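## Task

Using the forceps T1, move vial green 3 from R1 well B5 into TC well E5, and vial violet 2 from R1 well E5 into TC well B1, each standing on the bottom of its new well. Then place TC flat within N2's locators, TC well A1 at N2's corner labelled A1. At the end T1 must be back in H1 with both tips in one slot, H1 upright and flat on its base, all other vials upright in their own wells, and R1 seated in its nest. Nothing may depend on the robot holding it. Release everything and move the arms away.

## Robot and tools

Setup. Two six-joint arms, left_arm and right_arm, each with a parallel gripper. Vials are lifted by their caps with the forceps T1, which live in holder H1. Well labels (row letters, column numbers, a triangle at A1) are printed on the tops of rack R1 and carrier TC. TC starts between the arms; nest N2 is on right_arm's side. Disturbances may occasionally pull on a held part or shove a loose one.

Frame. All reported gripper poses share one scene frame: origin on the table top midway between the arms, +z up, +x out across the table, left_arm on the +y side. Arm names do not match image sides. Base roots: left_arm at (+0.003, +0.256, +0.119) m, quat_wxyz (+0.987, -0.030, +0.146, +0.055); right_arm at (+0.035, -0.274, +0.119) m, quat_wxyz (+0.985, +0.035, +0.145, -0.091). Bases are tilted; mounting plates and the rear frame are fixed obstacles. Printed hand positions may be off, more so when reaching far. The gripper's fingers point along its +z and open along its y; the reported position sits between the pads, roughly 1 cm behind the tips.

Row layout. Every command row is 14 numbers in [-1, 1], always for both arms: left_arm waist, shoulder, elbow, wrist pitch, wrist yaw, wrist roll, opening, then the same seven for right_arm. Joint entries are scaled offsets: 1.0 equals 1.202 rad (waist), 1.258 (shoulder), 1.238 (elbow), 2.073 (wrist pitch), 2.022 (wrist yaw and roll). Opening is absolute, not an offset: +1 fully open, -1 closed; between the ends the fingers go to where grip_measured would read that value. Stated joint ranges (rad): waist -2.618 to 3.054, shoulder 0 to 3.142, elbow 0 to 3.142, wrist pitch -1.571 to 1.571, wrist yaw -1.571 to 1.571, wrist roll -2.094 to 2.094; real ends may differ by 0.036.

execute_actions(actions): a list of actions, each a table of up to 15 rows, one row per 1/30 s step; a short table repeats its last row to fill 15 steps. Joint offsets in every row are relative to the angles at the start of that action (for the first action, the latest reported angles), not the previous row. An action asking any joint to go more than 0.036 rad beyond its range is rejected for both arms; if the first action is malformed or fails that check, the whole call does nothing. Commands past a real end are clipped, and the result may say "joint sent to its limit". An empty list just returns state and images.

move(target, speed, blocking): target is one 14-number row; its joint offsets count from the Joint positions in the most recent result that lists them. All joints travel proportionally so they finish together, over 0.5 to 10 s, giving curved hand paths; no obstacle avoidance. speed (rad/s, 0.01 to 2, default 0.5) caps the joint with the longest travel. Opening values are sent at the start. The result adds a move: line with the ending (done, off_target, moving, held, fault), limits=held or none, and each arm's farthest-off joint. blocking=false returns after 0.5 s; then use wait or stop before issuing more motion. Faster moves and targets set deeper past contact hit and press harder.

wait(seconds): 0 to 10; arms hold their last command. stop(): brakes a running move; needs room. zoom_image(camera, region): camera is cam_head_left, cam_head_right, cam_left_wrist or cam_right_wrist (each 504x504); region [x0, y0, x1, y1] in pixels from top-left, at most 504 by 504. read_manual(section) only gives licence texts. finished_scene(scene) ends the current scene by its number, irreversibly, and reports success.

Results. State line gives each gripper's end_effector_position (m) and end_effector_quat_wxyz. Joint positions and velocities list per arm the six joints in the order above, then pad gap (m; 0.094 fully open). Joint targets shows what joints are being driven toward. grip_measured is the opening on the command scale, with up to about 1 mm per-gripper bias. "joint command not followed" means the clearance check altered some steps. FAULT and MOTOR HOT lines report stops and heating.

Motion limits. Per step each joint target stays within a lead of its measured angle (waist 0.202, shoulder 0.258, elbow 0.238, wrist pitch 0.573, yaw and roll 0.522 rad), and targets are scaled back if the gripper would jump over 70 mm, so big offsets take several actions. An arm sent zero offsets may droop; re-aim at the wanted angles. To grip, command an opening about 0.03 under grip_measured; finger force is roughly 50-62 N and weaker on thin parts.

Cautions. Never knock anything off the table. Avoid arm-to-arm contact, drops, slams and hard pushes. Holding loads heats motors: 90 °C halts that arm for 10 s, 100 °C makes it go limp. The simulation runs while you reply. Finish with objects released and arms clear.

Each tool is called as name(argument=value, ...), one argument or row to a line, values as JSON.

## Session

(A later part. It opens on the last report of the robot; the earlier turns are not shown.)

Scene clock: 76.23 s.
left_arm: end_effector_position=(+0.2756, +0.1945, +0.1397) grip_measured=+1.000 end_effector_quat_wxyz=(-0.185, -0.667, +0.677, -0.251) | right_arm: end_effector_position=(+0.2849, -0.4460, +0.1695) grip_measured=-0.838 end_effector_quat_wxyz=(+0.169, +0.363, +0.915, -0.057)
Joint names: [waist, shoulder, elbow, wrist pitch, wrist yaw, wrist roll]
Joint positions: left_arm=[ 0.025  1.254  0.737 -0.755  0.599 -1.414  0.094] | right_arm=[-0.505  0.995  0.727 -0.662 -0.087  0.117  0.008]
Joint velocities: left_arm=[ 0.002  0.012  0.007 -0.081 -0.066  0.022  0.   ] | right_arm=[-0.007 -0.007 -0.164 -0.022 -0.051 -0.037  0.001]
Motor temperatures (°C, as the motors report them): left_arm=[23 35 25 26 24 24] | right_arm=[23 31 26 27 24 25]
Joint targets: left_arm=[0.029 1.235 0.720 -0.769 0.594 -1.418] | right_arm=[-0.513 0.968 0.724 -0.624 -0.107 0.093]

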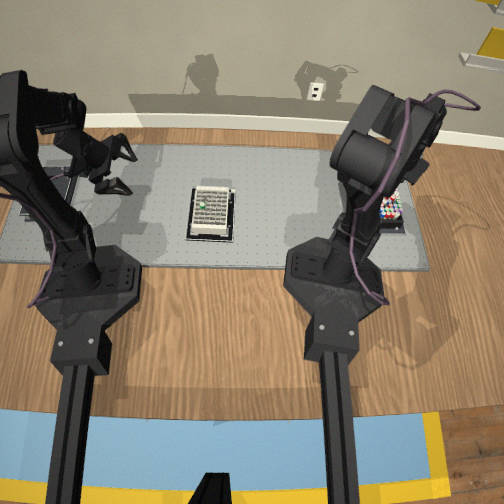

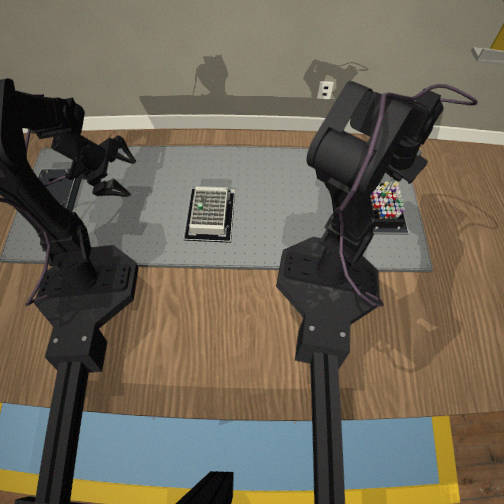

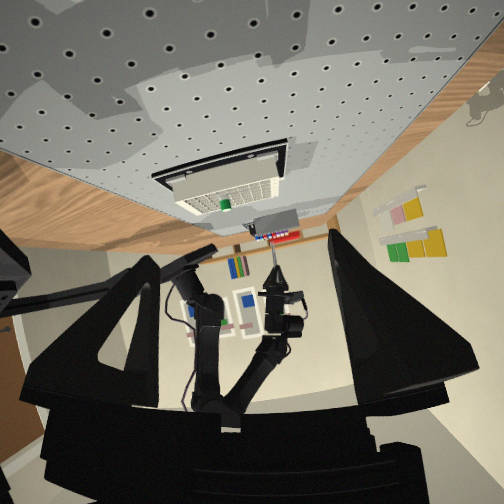

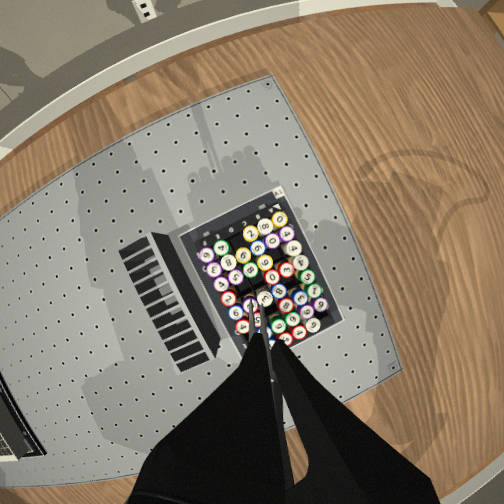

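execute_actions(
  actions=[],
)

zoom_image(
  camera="cam_right_wrist",
  region=[200, 240, 320, 360],
)

zoom_image(
  camera="cam_left_wrist",
  region=[245, 215, 305, 275],
)

Scene clock: 76.40 s.
left_arm: end_effector_position=(+0.2756, +0.1945, +0.1397) grip_measured=+1.000 end_effector_quat_wxyz=(-0.185, -0.667, +0.677, -0.251) | right_arm: end_effector_position=(+0.2871, -0.4455, +0.1696) grip_measured=-0.838 end_effector_quat_wxyz=(+0.173, +0.357, +0.916, -0.054)
Joint names: [waist, shoulder, elbow, wrist pitch, wrist yaw, wrist roll]
Joint positions: left_arm=[ 0.025  1.254  0.737 -0.755  0.599 -1.414  0.094] | right_arm=[-0.505  0.995  0.725 -0.653 -0.097  0.106  0.008]
Joint velocities: left_arm=[-0.002 -0.022  0.027  0.037  0.007 -0.051  0.   ] | right_arm=[-0.012 -0.007 -0.022  0.037 -0.066 -0.051 -0.002]
Motor temperatures (°C, as the motors report them): left_arm=[23 35 25 26 24 24] | right_arm=[23 31 26 27 24 25]
Joint targets: left_arm=[0.029 1.235 0.720 -0.769 0.594 -1.418] | right_arm=[-0.513 0.968 0.724 -0.624 -0.107 0.093]

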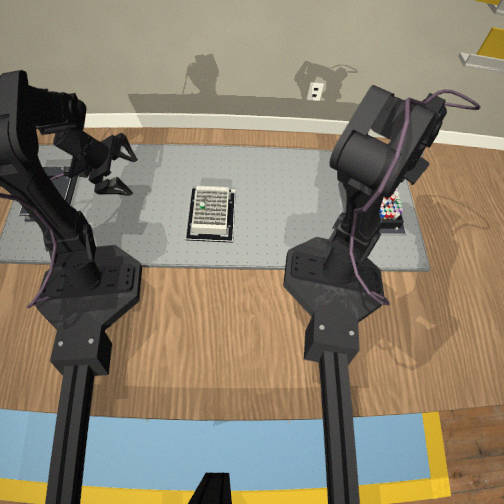

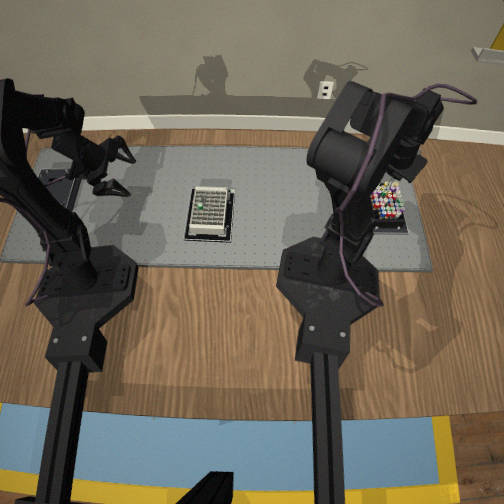

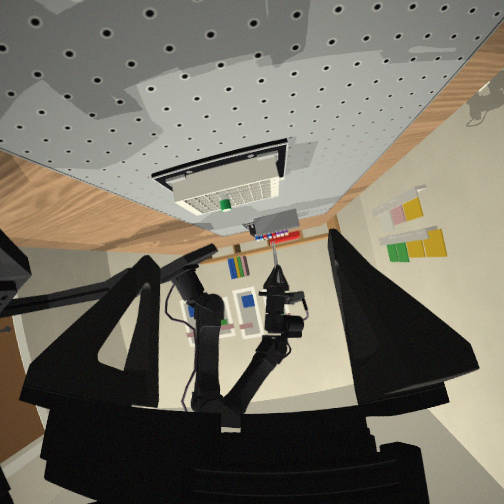

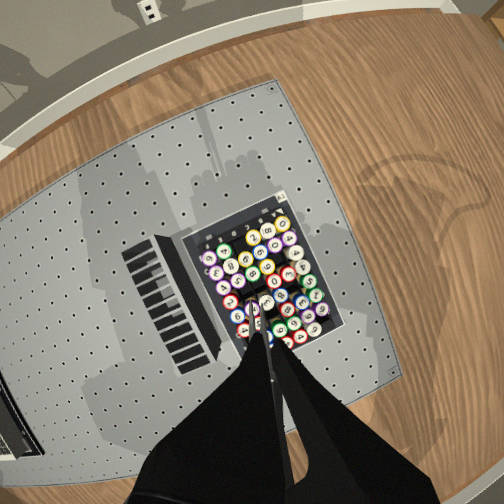

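Region (200, 240, 320, 360) of cam_right_wrist's 504x504 image, scaled by 4.200, with more detail than that image has.

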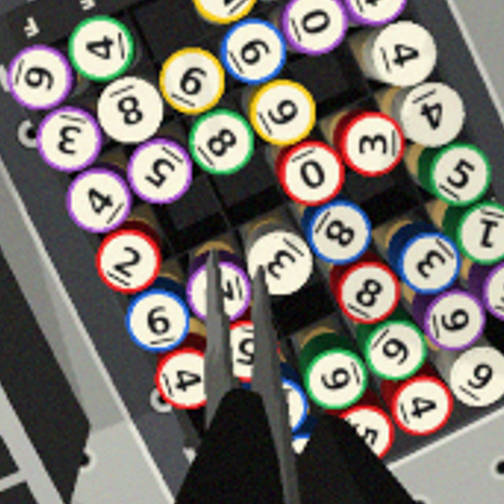

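Region (245, 215, 305, 275) of cam_left_wrist's 504x504 image, scaled by 8.400, with more detail than that image has.

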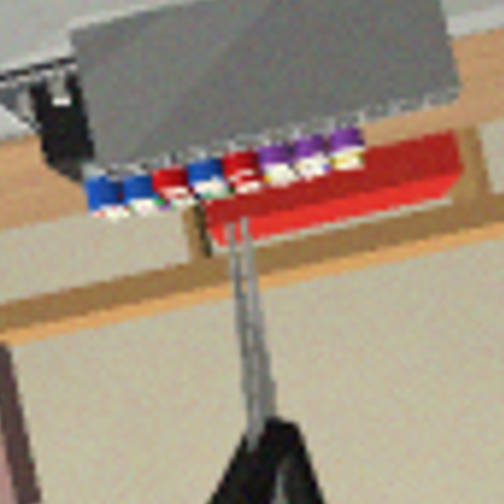

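execute_actions(
  actions=[],
)

Scene clock: 77.37 s.
left_arm: end_effector_position=(+0.2756, +0.1945, +0.1397) grip_measured=+1.000 end_effector_quat_wxyz=(-0.185, -0.667, +0.677, -0.251) | right_arm: end_effector_position=(+0.2887, -0.4458, +0.1701) grip_measured=-0.838 end_effector_quat_wxyz=(+0.176, +0.354, +0.917, -0.054)
Joint names: [waist, shoulder, elbow, wrist pitch, wrist yaw, wrist roll]
Joint positions: left_arm=[ 0.025  1.254  0.737 -0.755  0.599 -1.414  0.094] | right_arm=[-0.505  0.995  0.725 -0.646 -0.101  0.101  0.008]
Joint velocities: left_arm=[-0.002  0.002 -0.017  0.022  0.007  0.051  0.   ] | right_arm=[ 0.007 -0.012 -0.012  0.007  0.022 -0.051 -0.001]
Motor temperatures (°C, as the motors report them): left_arm=[23 35 25 26 24 24] | right_arm=[23 31 26 27 24 25]
Joint targets: left_arm=[0.029 1.235 0.720 -0.769 0.594 -1.418] | right_arm=[-0.513 0.968 0.724 -0.625 -0.107 0.093]

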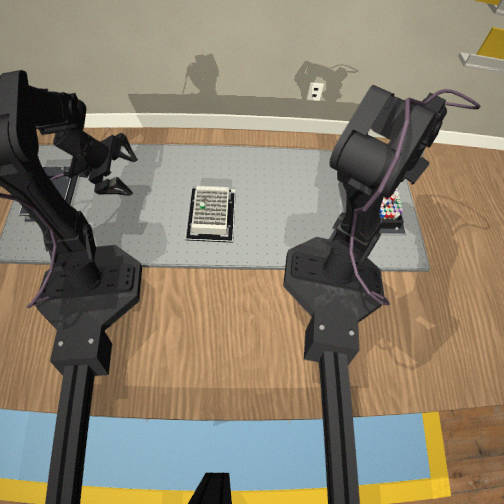

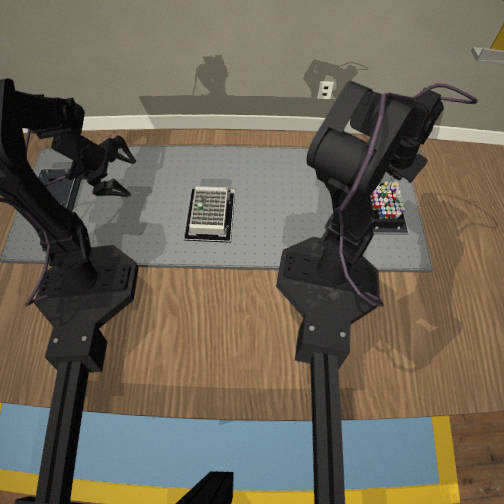

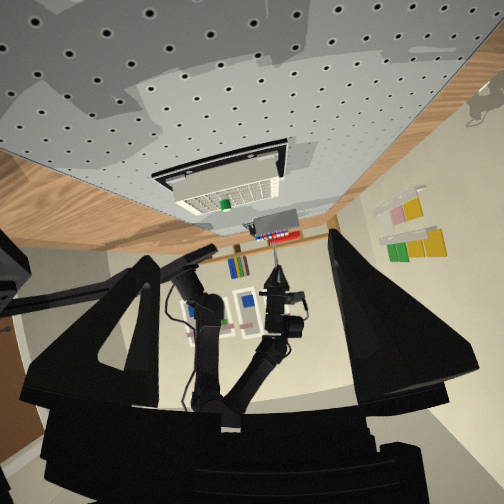

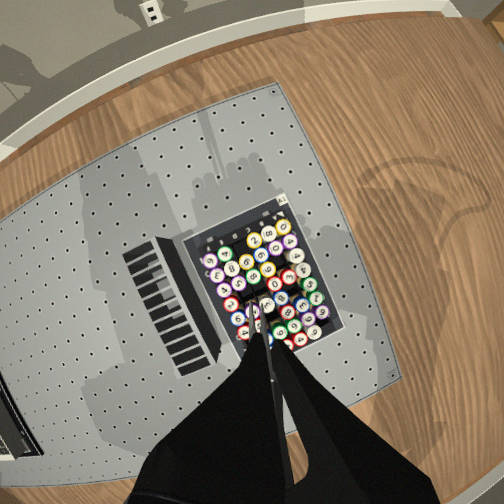

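execute_actions(
  actions=[
    [[0.0033,-0.0151,-0.0137,-0.0072,-0.0025,-0.002,1, -0.005,0.0,-0.006,0.0087,-0.003,-0.003,-0.825],[0.0033,-0.0151,-0.0137,-0.0072,-0.0025,-0.002,1, -0.005,0.006,-0.009,0.0087,-0.003,-0.003,-0.81],[0.0033,-0.0151,-0.0137,-0.0072,-0.0025,-0.002,1, -0.005,0.01,-0.011,0.0087,-0.003,-0.003,-0.795],[0.0033,-0.0151,-0.0137,-0.0072,-0.0025,-0.002,1, -0.005,0.014,-0.013,0.0087,-0.003,-0.003,-0.78],[0.0033,-0.0151,-0.0137,-0.0072,-0.0025,-0.002,1, -0.005,0.018,-0.015,0.0087,-0.003,-0.003,-0.765],[0.0033,-0.0151,-0.0137,-0.0072,-0.0025,-0.002,1, -0.005,0.022,-0.017,0.0087,-0.003,-0.003,-0.765],[0.0033,-0.0151,-0.0137,-0.0072,-0.0025,-0.002,1, -0.005,0.026,-0.019,0.0087,-0.003,-0.003,-0.765],[0.0033,-0.0151,-0.0137,-0.0072,-0.0025,-0.002,1, -0.005,0.03,-0.021,0.0087,-0.003,-0.003,-0.765],[0.0033,-0.0151,-0.0137,-0.0072,-0.0025,-0.002,1, -0.005,0.033,-0.021,0.0087,-0.003,-0.003,-0.765],[0.0033,-0.0151,-0.0137,-0.0072,-0.0025,-0.002,1, -0.005,0.035,-0.021,0.0087,-0.003,-0.003,-0.765]],
  ],
)

zoom_image(
  camera="cam_right_wrist",
  region=[210, 260, 310, 360],
)

zoom_image(
  camera="cam_left_wrist",
  region=[245, 215, 305, 275],
)

Scene clock: 78.43 s.
left_arm: end_effector_position=(+0.2756, +0.1945, +0.1397) grip_measured=+1.000 end_effector_quat_wxyz=(-0.185, -0.667, +0.677, -0.251) | right_arm: end_effector_position=(+0.2830, -0.4430, +0.1568) grip_measured=-0.767 end_effector_quat_wxyz=(+0.154, +0.357, +0.920, -0.047)
Joint names: [waist, shoulder, elbow, wrist pitch, wrist yaw, wrist roll]
Joint positions: left_arm=[ 0.025  1.254  0.737 -0.755  0.599 -1.414  0.094] | right_arm=[-0.505  1.03   0.71  -0.643 -0.101  0.101  0.011]
Joint velocities: left_arm=[-0.002  0.002 -0.002  0.022 -0.022  0.066  0.   ] | right_arm=[-0.032 -0.007  0.012 -0.022 -0.051 -0.066  0.001]
Motor temperatures (°C, as the motors report them): left_arm=[23 35 25 26 24 24] | right_arm=[23 30 26 27 24 25]
Joint targets: left_arm=[0.029 1.235 0.720 -0.769 0.594 -1.418] | right_arm=[-0.511 1.040 0.699 -0.628 -0.107 0.094]

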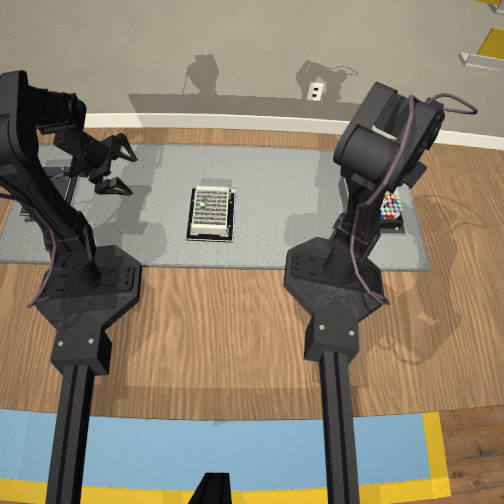

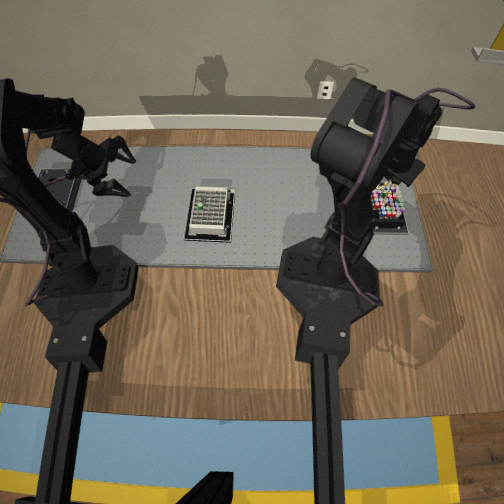

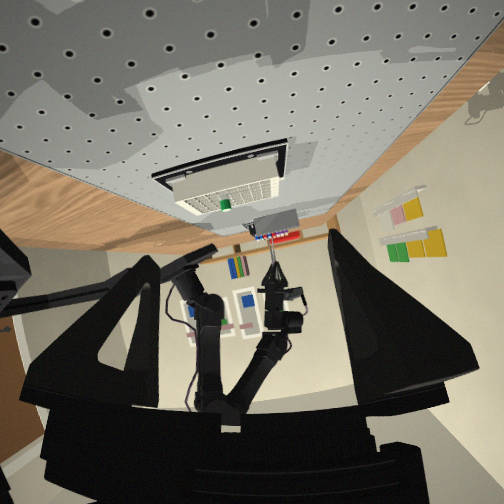

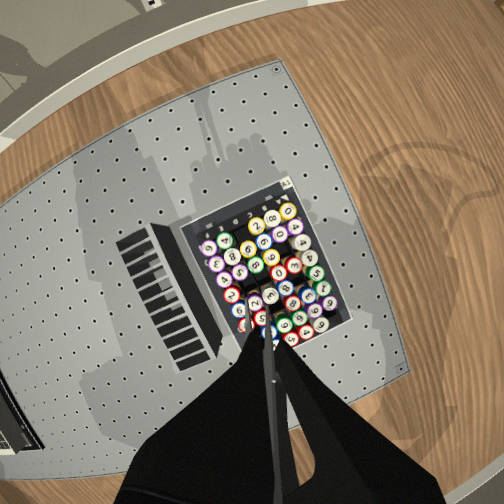

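Region (210, 260, 310, 360) of cam_right_wrist's 504x504 image, scaled by 5.040, with more detail than that image has.

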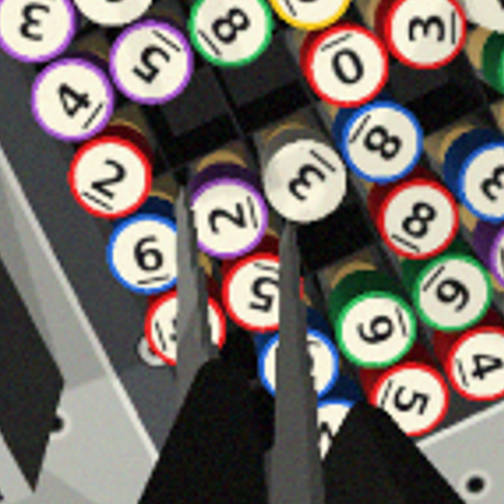

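Region (245, 215, 305, 275) of cam_left_wrist's 504x504 image, scaled by 8.400, with more detail than that image has.

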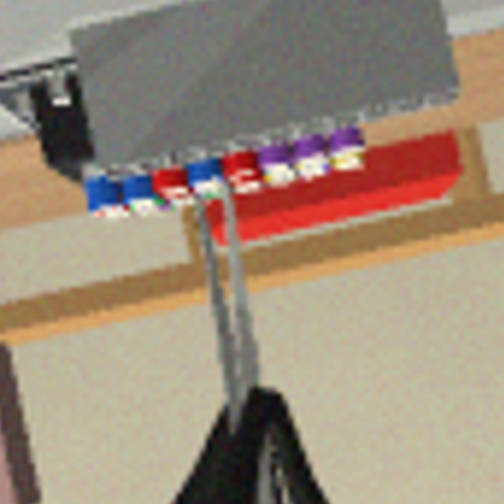

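execute_actions(
  actions=[
    [[0.0033,-0.0151,-0.0137,-0.0072,-0.0025,-0.002,1, -0.004,0.0115,-0.007,0.0108,-0.004,-0.003,-0.765],[0.0033,-0.0151,-0.0137,-0.0072,-0.0025,-0.002,1, -0.004,0.015,-0.007,0.0119,-0.0042,-0.003,-0.765],[0.0033,-0.0151,-0.0137,-0.0072,-0.0025,-0.002,1, -0.004,0.0185,-0.007,0.0129,-0.0044,-0.003,-0.765],[0.0033,-0.0151,-0.0137,-0.0072,-0.0025,-0.002,1, -0.004,0.022,-0.007,0.014,-0.0046,-0.003,-0.765],[0.0033,-0.0151,-0.0137,-0.0072,-0.0025,-0.002,1, -0.004,0.0256,-0.007,0.0151,-0.0048,-0.003,-0.765],[0.0033,-0.0151,-0.0137,-0.0072,-0.0025,-0.002,1, -0.004,0.0291,-0.007,0.0161,-0.005,-0.003,-0.765],[0.0033,-0.0151,-0.0137,-0.0072,-0.0025,-0.002,1, -0.004,0.0326,-0.007,0.0172,-0.0052,-0.003,-0.765],[0.0033,-0.0151,-0.0137,-0.0072,-0.0025,-0.002,1, -0.004,0.0361,-0.007,0.0182,-0.0054,-0.003,-0.765],[0.0033,-0.0151,-0.0137,-0.0072,-0.0025,-0.002,1, -0.004,0.0396,-0.007,0.0193,-0.0056,-0.003,-0.765],[0.0033,-0.0151,-0.0137,-0.0072,-0.0025,-0.002,1, -0.004,0.0432,-0.007,0.0204,-0.0058,-0.003,-0.765],[0.0033,-0.0151,-0.0137,-0.0072,-0.0025,-0.002,1, -0.004,0.0467,-0.007,0.0214,-0.006,-0.003,-0.765],[0.0033,-0.0151,-0.0137,-0.0072,-0.0025,-0.002,1, -0.004,0.0502,-0.007,0.0222,-0.006,-0.003,-0.765],[0.0033,-0.0151,-0.0137,-0.0072,-0.0025,-0.002,1, -0.004,0.0537,-0.007,0.0222,-0.006,-0.003,-0.765],[0.0033,-0.0151,-0.0137,-0.0072,-0.0025,-0.002,1, -0.004,0.0572,-0.007,0.0222,-0.006,-0.003,-0.765],[0.0033,-0.0151,-0.0137,-0.0072,-0.0025,-0.002,1, -0.004,0.0572,-0.007,0.0222,-0.006,-0.003,-0.765]],
  ],
)

zoom_image(
  camera="cam_right_wrist",
  region=[210, 260, 310, 360],
)

zoom_image(
  camera="cam_left_wrist",
  region=[245, 215, 305, 275],
)

Scene clock: 79.97 s.
left_arm: end_effector_position=(+0.2756, +0.1945, +0.1397) grip_measured=+1.000 end_effector_quat_wxyz=(-0.185, -0.667, +0.677, -0.251) | right_arm: end_effector_position=(+0.2833, -0.4438, +0.1444) grip_measured=-0.767 end_effector_quat_wxyz=(+0.138, +0.360, +0.922, -0.040)
Joint names: [waist, shoulder, elbow, wrist pitch, wrist yaw, wrist roll]
Joint positions: left_arm=[ 0.025  1.254  0.737 -0.755  0.599 -1.414  0.094] | right_arm=[-0.505  1.087  0.71  -0.622 -0.106  0.101  0.011]
Joint velocities: left_arm=[-0.002  0.012  0.002 -0.066  0.066  0.037  0.   ] | right_arm=[-0.002  0.095 -0.002  0.007 -0.081 -0.066  0.001]
Motor temperatures (°C, as the motors report them): left_arm=[23 35 25 26 24 24] | right_arm=[23 30 26 27 24 25]
Joint targets: left_arm=[0.029 1.235 0.720 -0.769 0.594 -1.418] | right_arm=[-0.509 1.102 0.701 -0.597 -0.113 0.094]

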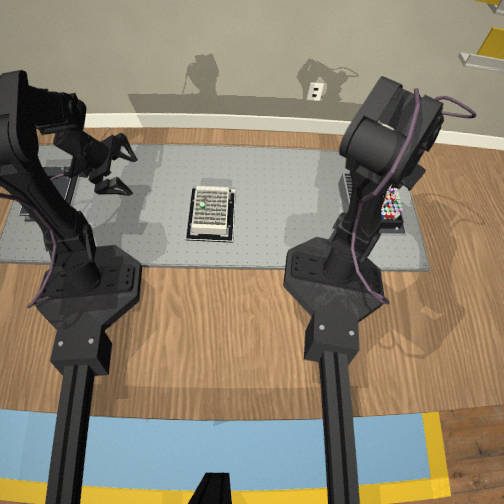

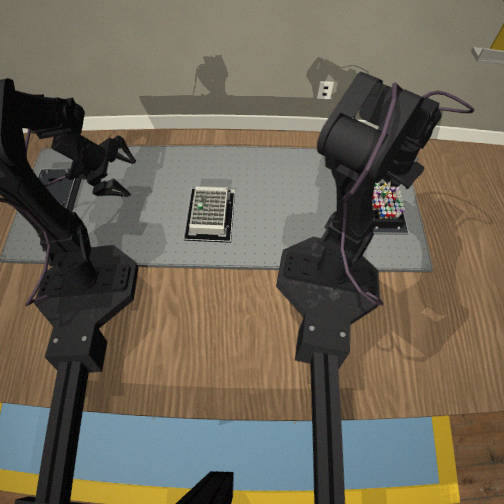

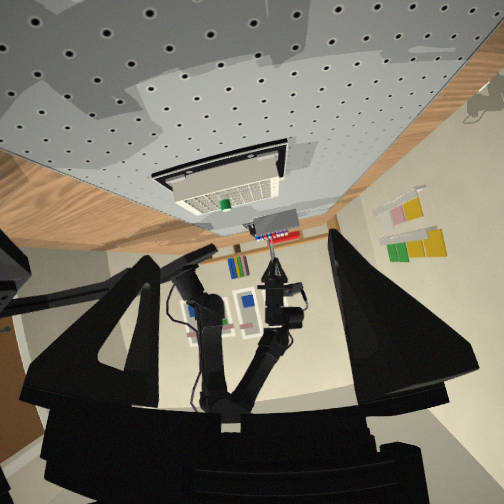

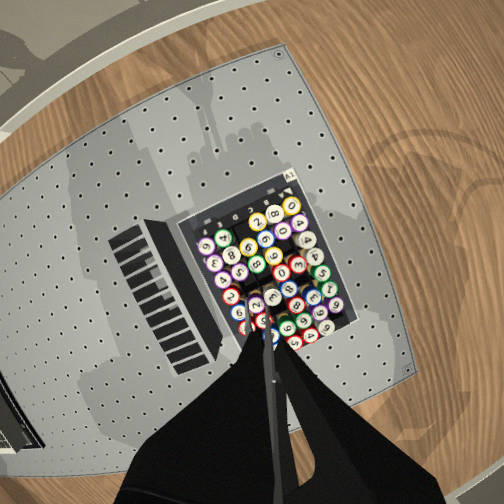

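Region (210, 260, 310, 360) of cam_right_wrist's 504x504 image, scaled by 5.040, with more detail than that image has.

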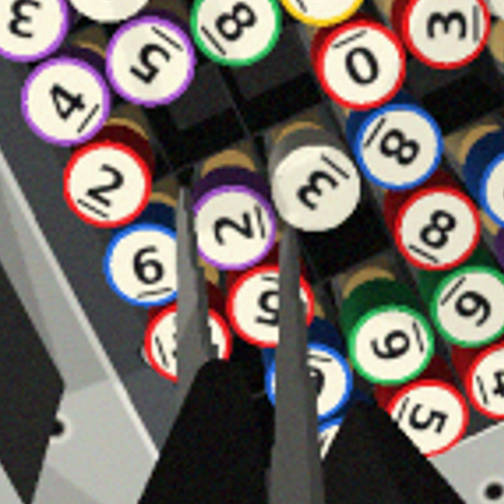

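Region (245, 215, 305, 275) of cam_left_wrist's 504x504 image, scaled by 8.400, with more detail than that image has.

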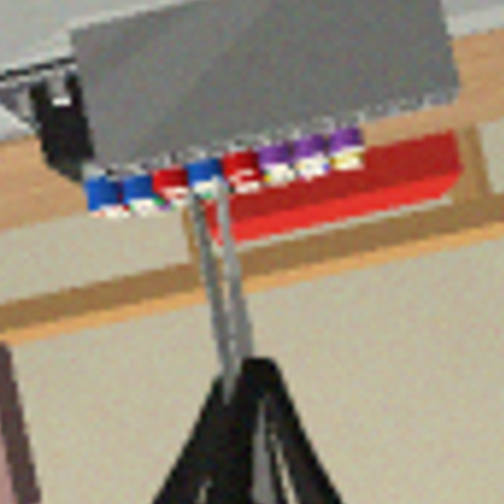

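execute_actions(
  actions=[],
)

zoom_image(
  camera="cam_right_wrist",
  region=[210, 260, 310, 360],
)

Scene clock: 80.20 s.
left_arm: end_effector_position=(+0.2756, +0.1945, +0.1397) grip_measured=+1.000 end_effector_quat_wxyz=(-0.185, -0.667, +0.677, -0.251) | right_arm: end_effector_position=(+0.2835, -0.4440, +0.1434) grip_measured=-0.767 end_effector_quat_wxyz=(+0.137, +0.360, +0.922, -0.040)
Joint names: [waist, shoulder, elbow, wrist pitch, wrist yaw, wrist roll]
Joint positions: left_arm=[ 0.025  1.254  0.737 -0.755  0.599 -1.414  0.094] | right_arm=[-0.505  1.092  0.71  -0.619 -0.106  0.101  0.011]
Joint velocities: left_arm=[ 0.007  0.012  0.002 -0.007 -0.037 -0.051  0.   ] | right_arm=[ 0.002  0.007 -0.002  0.007  0.022 -0.007 -0.   ]
Motor temperatures (°C, as the motors report them): left_arm=[23 35 25 26 24 24] | right_arm=[23 30 26 27 24 25]
Joint targets: left_arm=[0.029 1.235 0.720 -0.769 0.594 -1.418] | right_arm=[-0.509 1.102 0.701 -0.597 -0.113 0.094]

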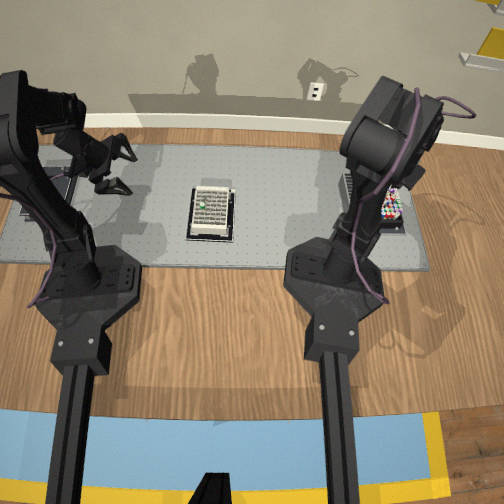

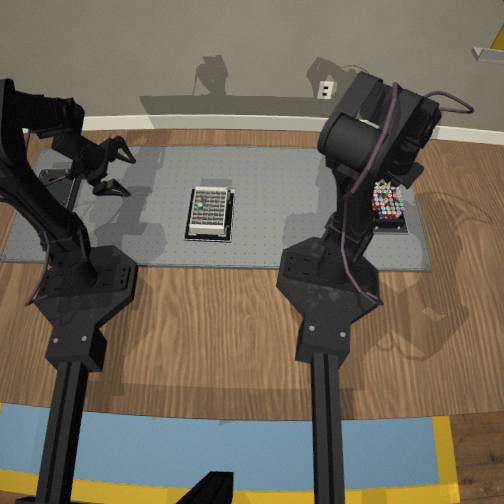

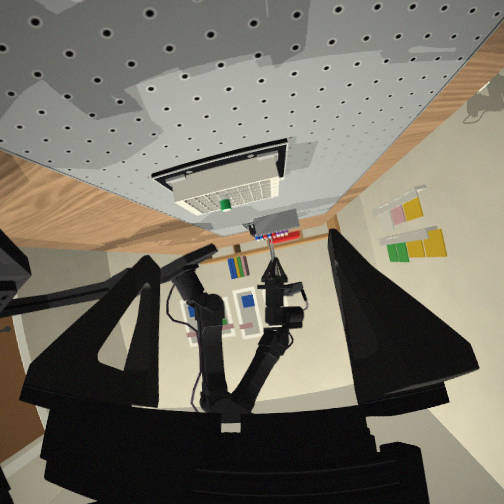

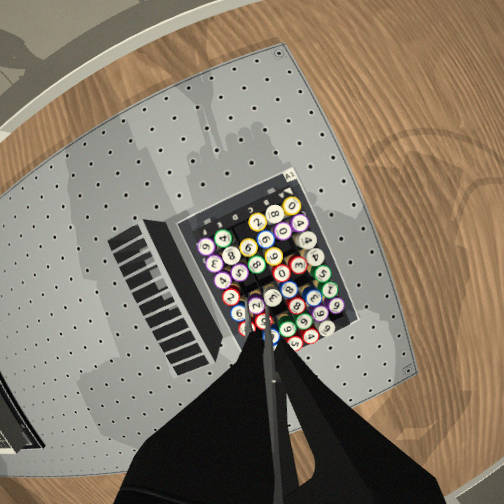

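Region (210, 260, 310, 360) of cam_right_wrist's 504x504 image, scaled by 5.040, with more detail than that image has.

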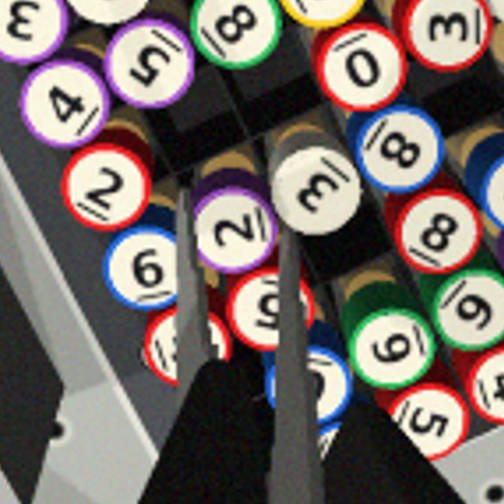

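execute_actions(
  actions=[
    [[0.0033,-0.0151,-0.0137,-0.0072,-0.0025,-0.002,1, -0.003,0.006,-0.007,0.0125,-0.0035,-0.003,-0.765],[0.0033,-0.0151,-0.0137,-0.0072,-0.0025,-0.002,1, -0.003,0.006,-0.007,0.0125,-0.0035,-0.003,-0.765],[0.0033,-0.0151,-0.0137,-0.0072,-0.0025,-0.002,1, -0.003,0.006,-0.007,0.0125,-0.0035,-0.003,-0.775],[0.0033,-0.0151,-0.0137,-0.0072,-0.0025,-0.002,1, -0.003,0.006,-0.007,0.0125,-0.0035,-0.003,-0.785],[0.0033,-0.0151,-0.0137,-0.0072,-0.0025,-0.002,1, -0.003,0.006,-0.007,0.0125,-0.0035,-0.003,-0.795],[0.0033,-0.0151,-0.0137,-0.0072,-0.0025,-0.002,1, -0.003,0.006,-0.007,0.0125,-0.0035,-0.003,-0.805],[0.0033,-0.0151,-0.0137,-0.0072,-0.0025,-0.002,1, -0.003,0.006,-0.007,0.0125,-0.0035,-0.003,-0.815],[0.0033,-0.0151,-0.0137,-0.0072,-0.0025,-0.002,1, -0.003,0.006,-0.007,0.012,-0.0035,-0.003,-0.825],[0.0033,-0.0151,-0.0137,-0.0072,-0.0025,-0.002,1, -0.003,0.003,-0.007,0.01,-0.0035,-0.003,-0.835],[0.0033,-0.0151,-0.0137,-0.0072,-0.0025,-0.002,1, -0.003,0.0,-0.007,0.008,-0.003,-0.003,-0.845],[0.0033,-0.0151,-0.0137,-0.0072,-0.0025,-0.002,1, -0.003,-0.004,-0.007,0.006,-0.002,-0.003,-0.855],[0.0033,-0.0151,-0.0137,-0.0072,-0.0025,-0.002,1, -0.003,-0.008,-0.007,0.004,-0.001,-0.003,-0.855],[0.0033,-0.0151,-0.0137,-0.0072,-0.0025,-0.002,1, -0.003,-0.012,-0.007,0.002,0.0,-0.003,-0.855],[0.0033,-0.0151,-0.0137,-0.0072,-0.0025,-0.002,1, -0.003,-0.014,-0.007,0.001,0.0,-0.003,-0.855],[0.0033,-0.0151,-0.0137,-0.0072,-0.0025,-0.002,1, -0.003,-0.014,-0.007,0.001,0.0,-0.003,-0.855]],
  ],
)

zoom_image(
  camera="cam_right_wrist",
  region=[210, 260, 310, 360],
)

Scene clock: 81.27 s.
left_arm: end_effector_position=(+0.2756, +0.1945, +0.1397) grip_measured=+1.000 end_effector_quat_wxyz=(-0.185, -0.667, +0.677, -0.251) | right_arm: end_effector_position=(+0.2844, -0.4446, +0.1437) grip_measured=-0.844 end_effector_quat_wxyz=(+0.139, +0.359, +0.922, -0.040)
Joint names: [waist, shoulder, elbow, wrist pitch, wrist yaw, wrist roll]
Joint positions: left_arm=[ 0.025  1.254  0.737 -0.755  0.599 -1.415  0.094] | right_arm=[-0.505  1.092  0.71  -0.615 -0.106  0.101  0.007]
Joint velocities: left_arm=[-0.002 -0.007  0.002  0.066  0.081  0.037  0.   ] | right_arm=[ 0.002 -0.007  0.012 -0.007 -0.066 -0.007 -0.001]
Motor temperatures (°C, as the motors report them): left_arm=[23 35 25 26 24 24] | right_arm=[23 30 26 27 24 25]
Joint targets: left_arm=[0.029 1.235 0.720 -0.769 0.594 -1.419] | right_arm=[-0.508 1.074 0.701 -0.617 -0.106 0.094]

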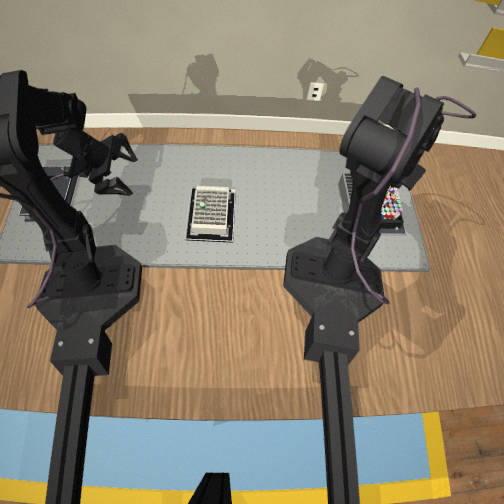

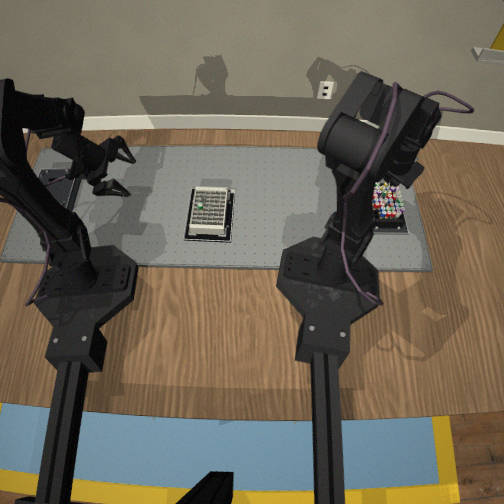

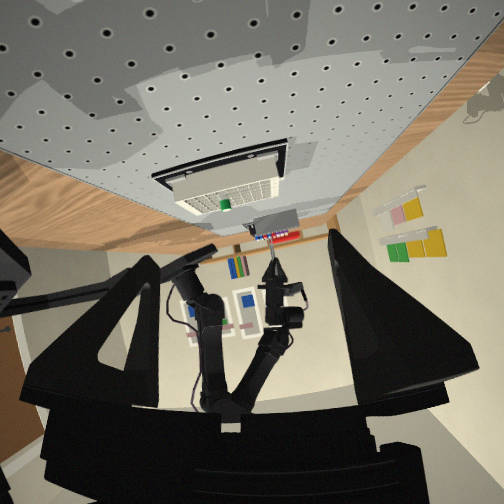

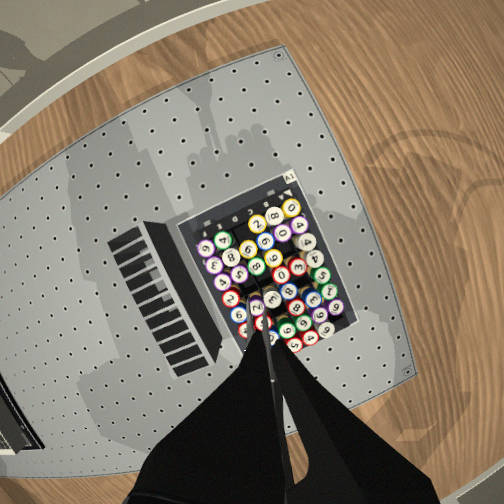

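Region (210, 260, 310, 360) of cam_right_wrist's 504x504 image, scaled by 5.040, with more detail than that image has.

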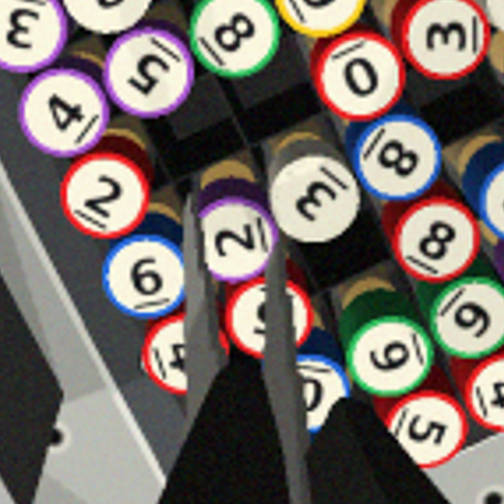

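execute_actions(
  actions=[
    [[0.0033,-0.0151,-0.0137,-0.0072,-0.0025,-0.002,1, -0.0025,-0.0238,0,-0.0094,0.004,-0.003,-0.855],[0.0033,-0.0151,-0.0137,-0.0072,-0.0025,-0.002,1, -0.0025,-0.0286,0,-0.0119,0.0044,-0.003,-0.855],[0.0033,-0.0151,-0.0137,-0.0072,-0.0025,-0.002,1, -0.0025,-0.035,0,-0.0144,0.0048,-0.003,-0.855],[0.0033,-0.0151,-0.0137,-0.0072,-0.0025,-0.002,1, -0.0025,-0.0426,0,-0.017,0.0052,-0.003,-0.855],[0.0033,-0.0151,-0.0137,-0.0072,-0.0025,-0.002,1, -0.0025,-0.0502,0,-0.0195,0.0056,-0.003,-0.855],[0.0033,-0.0151,-0.0137,-0.0072,-0.0025,-0.002,1, -0.0025,-0.0579,0,-0.0221,0.006,-0.003,-0.855],[0.0033,-0.0151,-0.0137,-0.0072,-0.0025,-0.002,1, -0.0025,-0.0655,0,-0.0246,0.0064,-0.003,-0.855],[0.0033,-0.0151,-0.0137,-0.0072,-0.0025,-0.002,1, -0.0025,-0.0731,0,-0.027,0.0068,-0.003,-0.855],[0.0033,-0.0151,-0.0137,-0.0072,-0.0025,-0.002,1, -0.0025,-0.0808,0,-0.0294,0.0072,-0.003,-0.855],[0.0033,-0.0151,-0.0137,-0.0072,-0.0025,-0.002,1, -0.0025,-0.0884,0,-0.0318,0.0076,-0.003,-0.855],[0.0033,-0.0151,-0.0137,-0.0072,-0.0025,-0.002,1, -0.0025,-0.096,0,-0.0342,0.008,-0.003,-0.855],[0.0033,-0.0151,-0.0137,-0.0072,-0.0025,-0.002,1, -0.0025,-0.1037,0,-0.0367,0.0084,-0.003,-0.855],[0.0033,-0.0151,-0.0137,-0.0072,-0.0025,-0.002,1, -0.0025,-0.1113,0,-0.0391,0.0087,-0.003,-0.855],[0.0033,-0.0151,-0.0137,-0.0072,-0.0025,-0.002,1, -0.0025,-0.1189,0,-0.0391,0.0087,-0.003,-0.855],[0.0033,-0.0151,-0.0137,-0.0072,-0.0025,-0.002,1, -0.0025,-0.1264,0,-0.0391,0.0087,-0.003,-0.855]],
  ],
)

zoom_image(
  camera="cam_right_wrist",
  region=[200, 240, 320, 360],
)

zoom_image(
  camera="cam_left_wrist",
  region=[245, 215, 305, 275],
)

Scene clock: 85.90 s.
left_arm: end_effector_position=(+0.2756, +0.1945, +0.1397) grip_measured=+1.000 end_effector_quat_wxyz=(-0.185, -0.667, +0.677, -0.251) | right_arm: end_effector_position=(+0.2804, -0.4404, +0.1673) grip_measured=-0.844 end_effector_quat_wxyz=(+0.165, +0.356, +0.918, -0.052)
Joint names: [waist, shoulder, elbow, wrist pitch, wrist yaw, wrist roll]
Joint positions: left_arm=[ 0.025  1.254  0.737 -0.755  0.599 -1.415  0.094] | right_arm=[-0.505  0.977  0.71  -0.673 -0.097  0.101  0.007]
Joint velocities: left_arm=[-0.002  0.007  0.002 -0.022  0.095  0.007  0.   ] | right_arm=[ 0.002 -0.266 -0.002 -0.139 -0.007  0.022 -0.001]
Motor temperatures (°C, as the motors report them): left_arm=[23 35 25 25 24 24] | right_arm=[23 30 26 27 24 25]
Joint targets: left_arm=[0.029 1.235 0.720 -0.769 0.594 -1.419] | right_arm=[-0.508 0.933 0.710 -0.696 -0.089 0.094]

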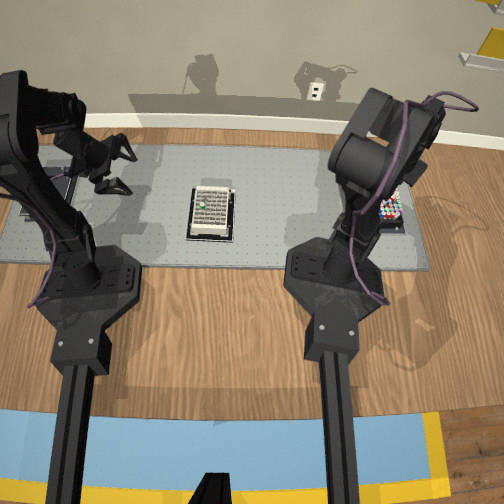

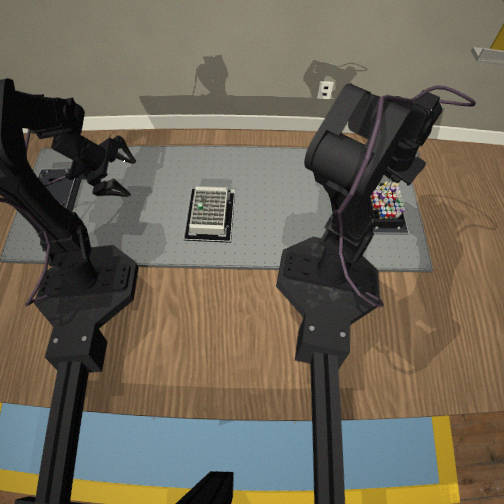

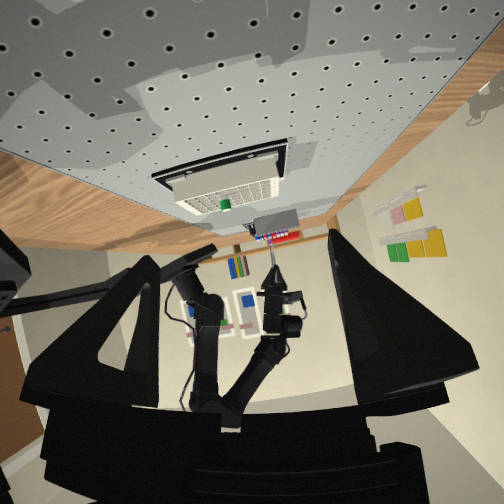

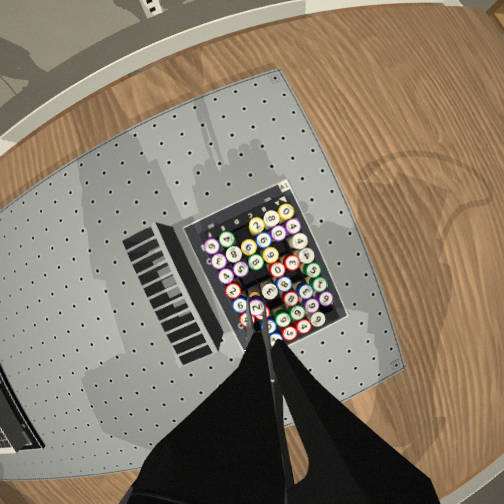

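Region (200, 240, 320, 360) of cam_right_wrist's 504x504 image, scaled by 4.200, with more detail than that image has.

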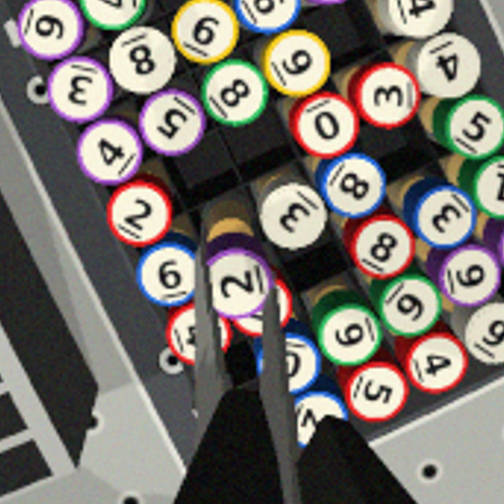

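Region (245, 215, 305, 275) of cam_left_wrist's 504x504 image, scaled by 8.400, with more detail than that image has.

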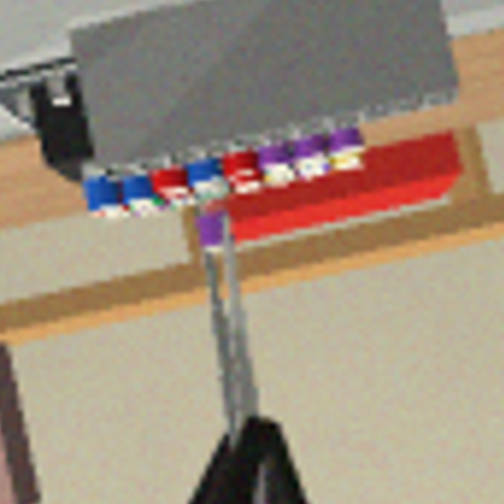

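execute_actions(
  actions=[
    [[0.0033,-0.0151,-0.0137,-0.0072,-0.0025,-0.002,1, -0.0025,-0.0413,0.012,-0.0207,0.005,-0.003,-0.855],[0.0033,-0.0151,-0.0137,-0.0072,-0.0025,-0.002,1, -0.0025,-0.0509,0.012,-0.0241,0.0056,-0.003,-0.855],[0.0033,-0.0151,-0.0137,-0.0072,-0.0025,-0.002,1, -0.0025,-0.0628,0.012,-0.0275,0.0062,-0.003,-0.855],[0.0033,-0.0151,-0.0137,-0.0072,-0.0025,-0.002,1, -0.0025,-0.0747,0.012,-0.0309,0.0068,-0.003,-0.855],[0.0033,-0.0151,-0.0137,-0.0072,-0.0025,-0.002,1, -0.0025,-0.0866,0.012,-0.0345,0.0074,-0.003,-0.855],[0.0033,-0.0151,-0.0137,-0.0072,-0.0025,-0.002,1, -0.0025,-0.0986,0.012,-0.0374,0.008,-0.003,-0.855],[0.0033,-0.0151,-0.0137,-0.0072,-0.0025,-0.002,1, -0.0025,-0.1105,0.012,-0.0386,0.0084,-0.003,-0.855],[0.0033,-0.0151,-0.0137,-0.0072,-0.0025,-0.002,1, -0.0025,-0.1224,0.012,-0.0386,0.0084,-0.003,-0.855],[0.0033,-0.0151,-0.0137,-0.0072,-0.0025,-0.002,1, -0.0025,-0.1304,0.0242,-0.0386,0.0084,-0.003,-0.855],[0.0033,-0.0151,-0.0137,-0.0072,-0.0025,-0.002,1, -0.0025,-0.1304,0.0404,-0.0386,0.0084,-0.003,-0.855],[0.0033,-0.0151,-0.0137,-0.0072,-0.0025,-0.002,1, 0.0083,-0.1304,0.0606,-0.0386,0.0084,-0.003,-0.855],[0.0033,-0.0151,-0.0137,-0.0072,-0.0025,-0.002,1, 0.025,-0.1304,0.0848,-0.0386,0.0084,-0.003,-0.855],[0.0033,-0.0151,-0.0137,-0.0072,-0.0025,-0.002,1, 0.0499,-0.1304,0.109,-0.0386,0.0084,-0.003,-0.855],[0.0033,-0.0151,-0.0137,-0.0072,-0.0025,-0.002,1, 0.0832,-0.1304,0.1333,-0.0386,0.0084,-0.003,-0.855],[0.0033,-0.0151,-0.0137,-0.0072,-0.0025,-0.002,1, 0.1248,-0.1304,0.1575,-0.0386,0.0084,-0.003,-0.855]],
    [[0.0033,-0.0151,-0.0137,-0.0072,-0.0025,-0.002,1, 0.119,0,0.0937,0,0.004,-0.003,-0.855],[0.0033,-0.0151,-0.0137,-0.0072,-0.0025,-0.002,1, 0.1672,0.0119,0.1163,0,0.004,-0.003,-0.855],[0.0033,-0.0151,-0.0137,-0.0072,-0.0025,-0.002,1, 0.2155,0.0278,0.1389,0,0.004,-0.003,-0.855],[0.0033,-0.0151,-0.0137,-0.0072,-0.0025,-0.002,1, 0.2637,0.0469,0.1591,0,0.004,-0.003,-0.855],[0.0033,-0.0151,-0.0137,-0.0072,-0.0025,-0.002,1, 0.312,0.066,0.1769,0,0.004,-0.003,-0.855],[0.0033,-0.0151,-0.0137,-0.0072,-0.0025,-0.002,1, 0.3602,0.0851,0.1922,0,0.004,-0.003,-0.855],[0.0033,-0.0151,-0.0137,-0.0072,-0.0025,-0.002,1, 0.4085,0.1041,0.2044,0,0.004,-0.003,-0.855],[0.0033,-0.0151,-0.0137,-0.0072,-0.0025,-0.002,1, 0.4567,0.1232,0.2124,0,0.004,-0.003,-0.855],[0.0033,-0.0151,-0.0137,-0.0072,-0.0025,-0.002,1, 0.505,0.1423,0.2165,0,0.004,-0.003,-0.855],[0.0033,-0.0151,-0.0137,-0.0072,-0.0025,-0.002,1, 0.5532,0.1614,0.2165,0,0.004,-0.003,-0.855],[0.0033,-0.0151,-0.0137,-0.0072,-0.0025,-0.002,1, 0.6015,0.1804,0.2165,0,0.004,-0.003,-0.855],[0.0033,-0.0151,-0.0137,-0.0072,-0.0025,-0.002,1, 0.6498,0.1995,0.2165,0,0.004,-0.003,-0.855],[0.0033,-0.0151,-0.0137,-0.0072,-0.0025,-0.002,1, 0.698,0.2186,0.2165,0,0.004,-0.003,-0.855],[0.0033,-0.0151,-0.0137,-0.0072,-0.0025,-0.002,1, 0.7463,0.2377,0.2165,0,0.004,-0.003,-0.855],[0.0033,-0.0151,-0.0137,-0.0072,-0.0025,-0.002,1, 0.7945,0.2568,0.2165,0,0.004,-0.003,-0.855]],
    [[0.0033,-0.0151,-0.0137,-0.0072,-0.0025,-0.002,1, 0.1356,0.0564,0.02,0.0106,0.0176,-0.0166,-0.855],[0.0033,-0.0151,-0.0137,-0.0072,-0.0025,-0.002,1, 0.1839,0.0771,0.02,0.0145,0.0351,-0.0333,-0.855],[0.0033,-0.0151,-0.0137,-0.0072,-0.0025,-0.002,1, 0.2321,0.0978,0.02,0.0183,0.0527,-0.0499,-0.855],[0.0033,-0.0151,-0.0137,-0.0072,-0.0025,-0.002,1, 0.2804,0.1184,0.02,0.0222,0.0702,-0.0665,-0.855],[0.0033,-0.0151,-0.0137,-0.0072,-0.0025,-0.002,1, 0.3286,0.1391,0.02,0.026,0.0878,-0.0831,-0.855],[0.0033,-0.0151,-0.0137,-0.0072,-0.0025,-0.002,1, 0.3769,0.1598,0.02,0.0299,0.1053,-0.0998,-0.855],[0.0033,-0.0151,-0.0137,-0.0072,-0.0025,-0.002,1, 0.4251,0.1804,0.02,0.0338,0.1229,-0.1164,-0.855],[0.0033,-0.0151,-0.0137,-0.0072,-0.0025,-0.002,1, 0.4734,0.2011,0.02,0.0376,0.1405,-0.133,-0.855],[0.0033,-0.0151,-0.0137,-0.0072,-0.0025,-0.002,1, 0.515,0.2218,0.02,0.0376,0.1405,-0.133,-0.855],[0.0033,-0.0151,-0.0137,-0.0072,-0.0025,-0.002,1, 0.5499,0.2424,0.02,0.0376,0.1405,-0.133,-0.855],[0.0033,-0.0151,-0.0137,-0.0072,-0.0025,-0.002,1, 0.5782,0.2631,0.02,0.0376,0.1405,-0.133,-0.855],[0.0033,-0.0151,-0.0137,-0.0072,-0.0025,-0.002,1, 0.5998,0.2814,0.02,0.0376,0.1405,-0.133,-0.855],[0.0033,-0.0151,-0.0137,-0.0072,-0.0025,-0.002,1, 0.6148,0.2973,0.02,0.0376,0.1405,-0.133,-0.855],[0.0033,-0.0151,-0.0137,-0.0072,-0.0025,-0.002,1, 0.6231,0.3084,0.02,0.0376,0.1405,-0.133,-0.855],[0.0033,-0.0151,-0.0137,-0.0072,-0.0025,-0.002,1, 0.6281,0.3148,0.02,0.0376,0.1405,-0.133,-0.855]],
  ],
)

Scene clock: 90.93 s.
left_arm: end_effector_position=(+0.2756, +0.1945, +0.1397) grip_measured=+1.000 end_effector_quat_wxyz=(-0.185, -0.667, +0.677, -0.251) | right_arm: end_effector_position=(+0.2850, -0.0137, +0.1846) grip_measured=-0.844 end_effector_quat_wxyz=(+0.135, -0.475, +0.862, +0.113)
Joint names: [waist, shoulder, elbow, wrist pitch, wrist yaw, wrist roll]
Joint positions: left_arm=[ 0.025  1.254  0.737 -0.755  0.599 -1.415  0.094] | right_arm=[ 1.148  1.492  1.047 -0.69   0.186 -0.138  0.007]
Joint velocities: left_arm=[ 0.002 -0.007 -0.002 -0.051 -0.007  0.007  0.   ] | right_arm=[ 0.388  0.505 -0.002  0.007  0.11  -0.139 -0.   ]
Motor temperatures (°C, as the motors report them): left_arm=[23 35 25 25 24 24] | right_arm=[23 29 27 27 24 25]
Joint targets: left_arm=[0.029 1.235 0.720 -0.769 0.594 -1.419] | right_arm=[1.168 1.514 1.071 -0.673 0.224 -0.169]

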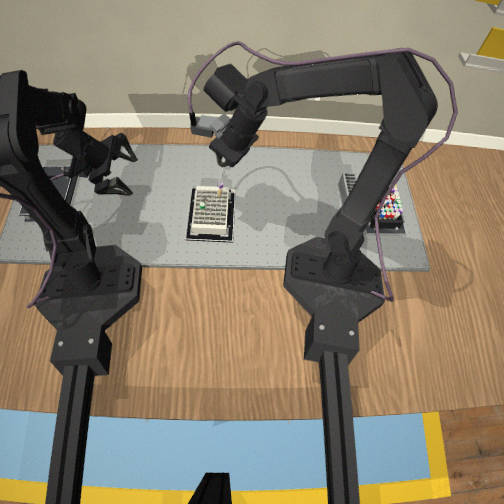

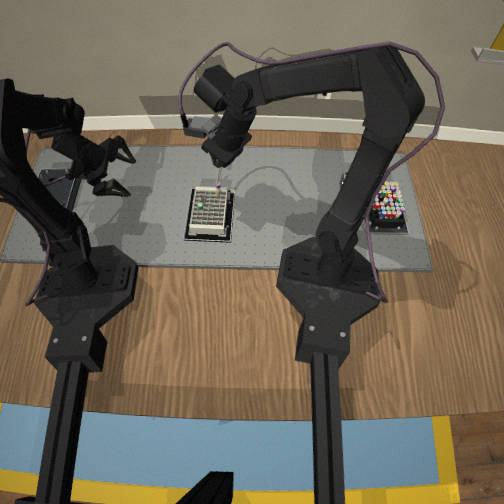

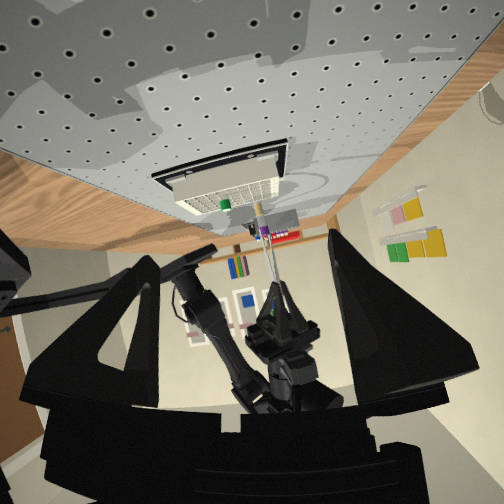

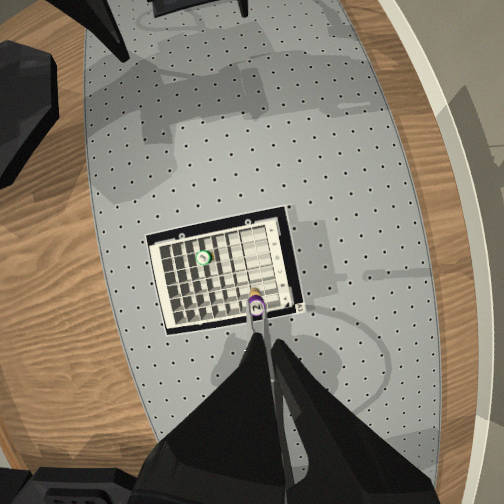

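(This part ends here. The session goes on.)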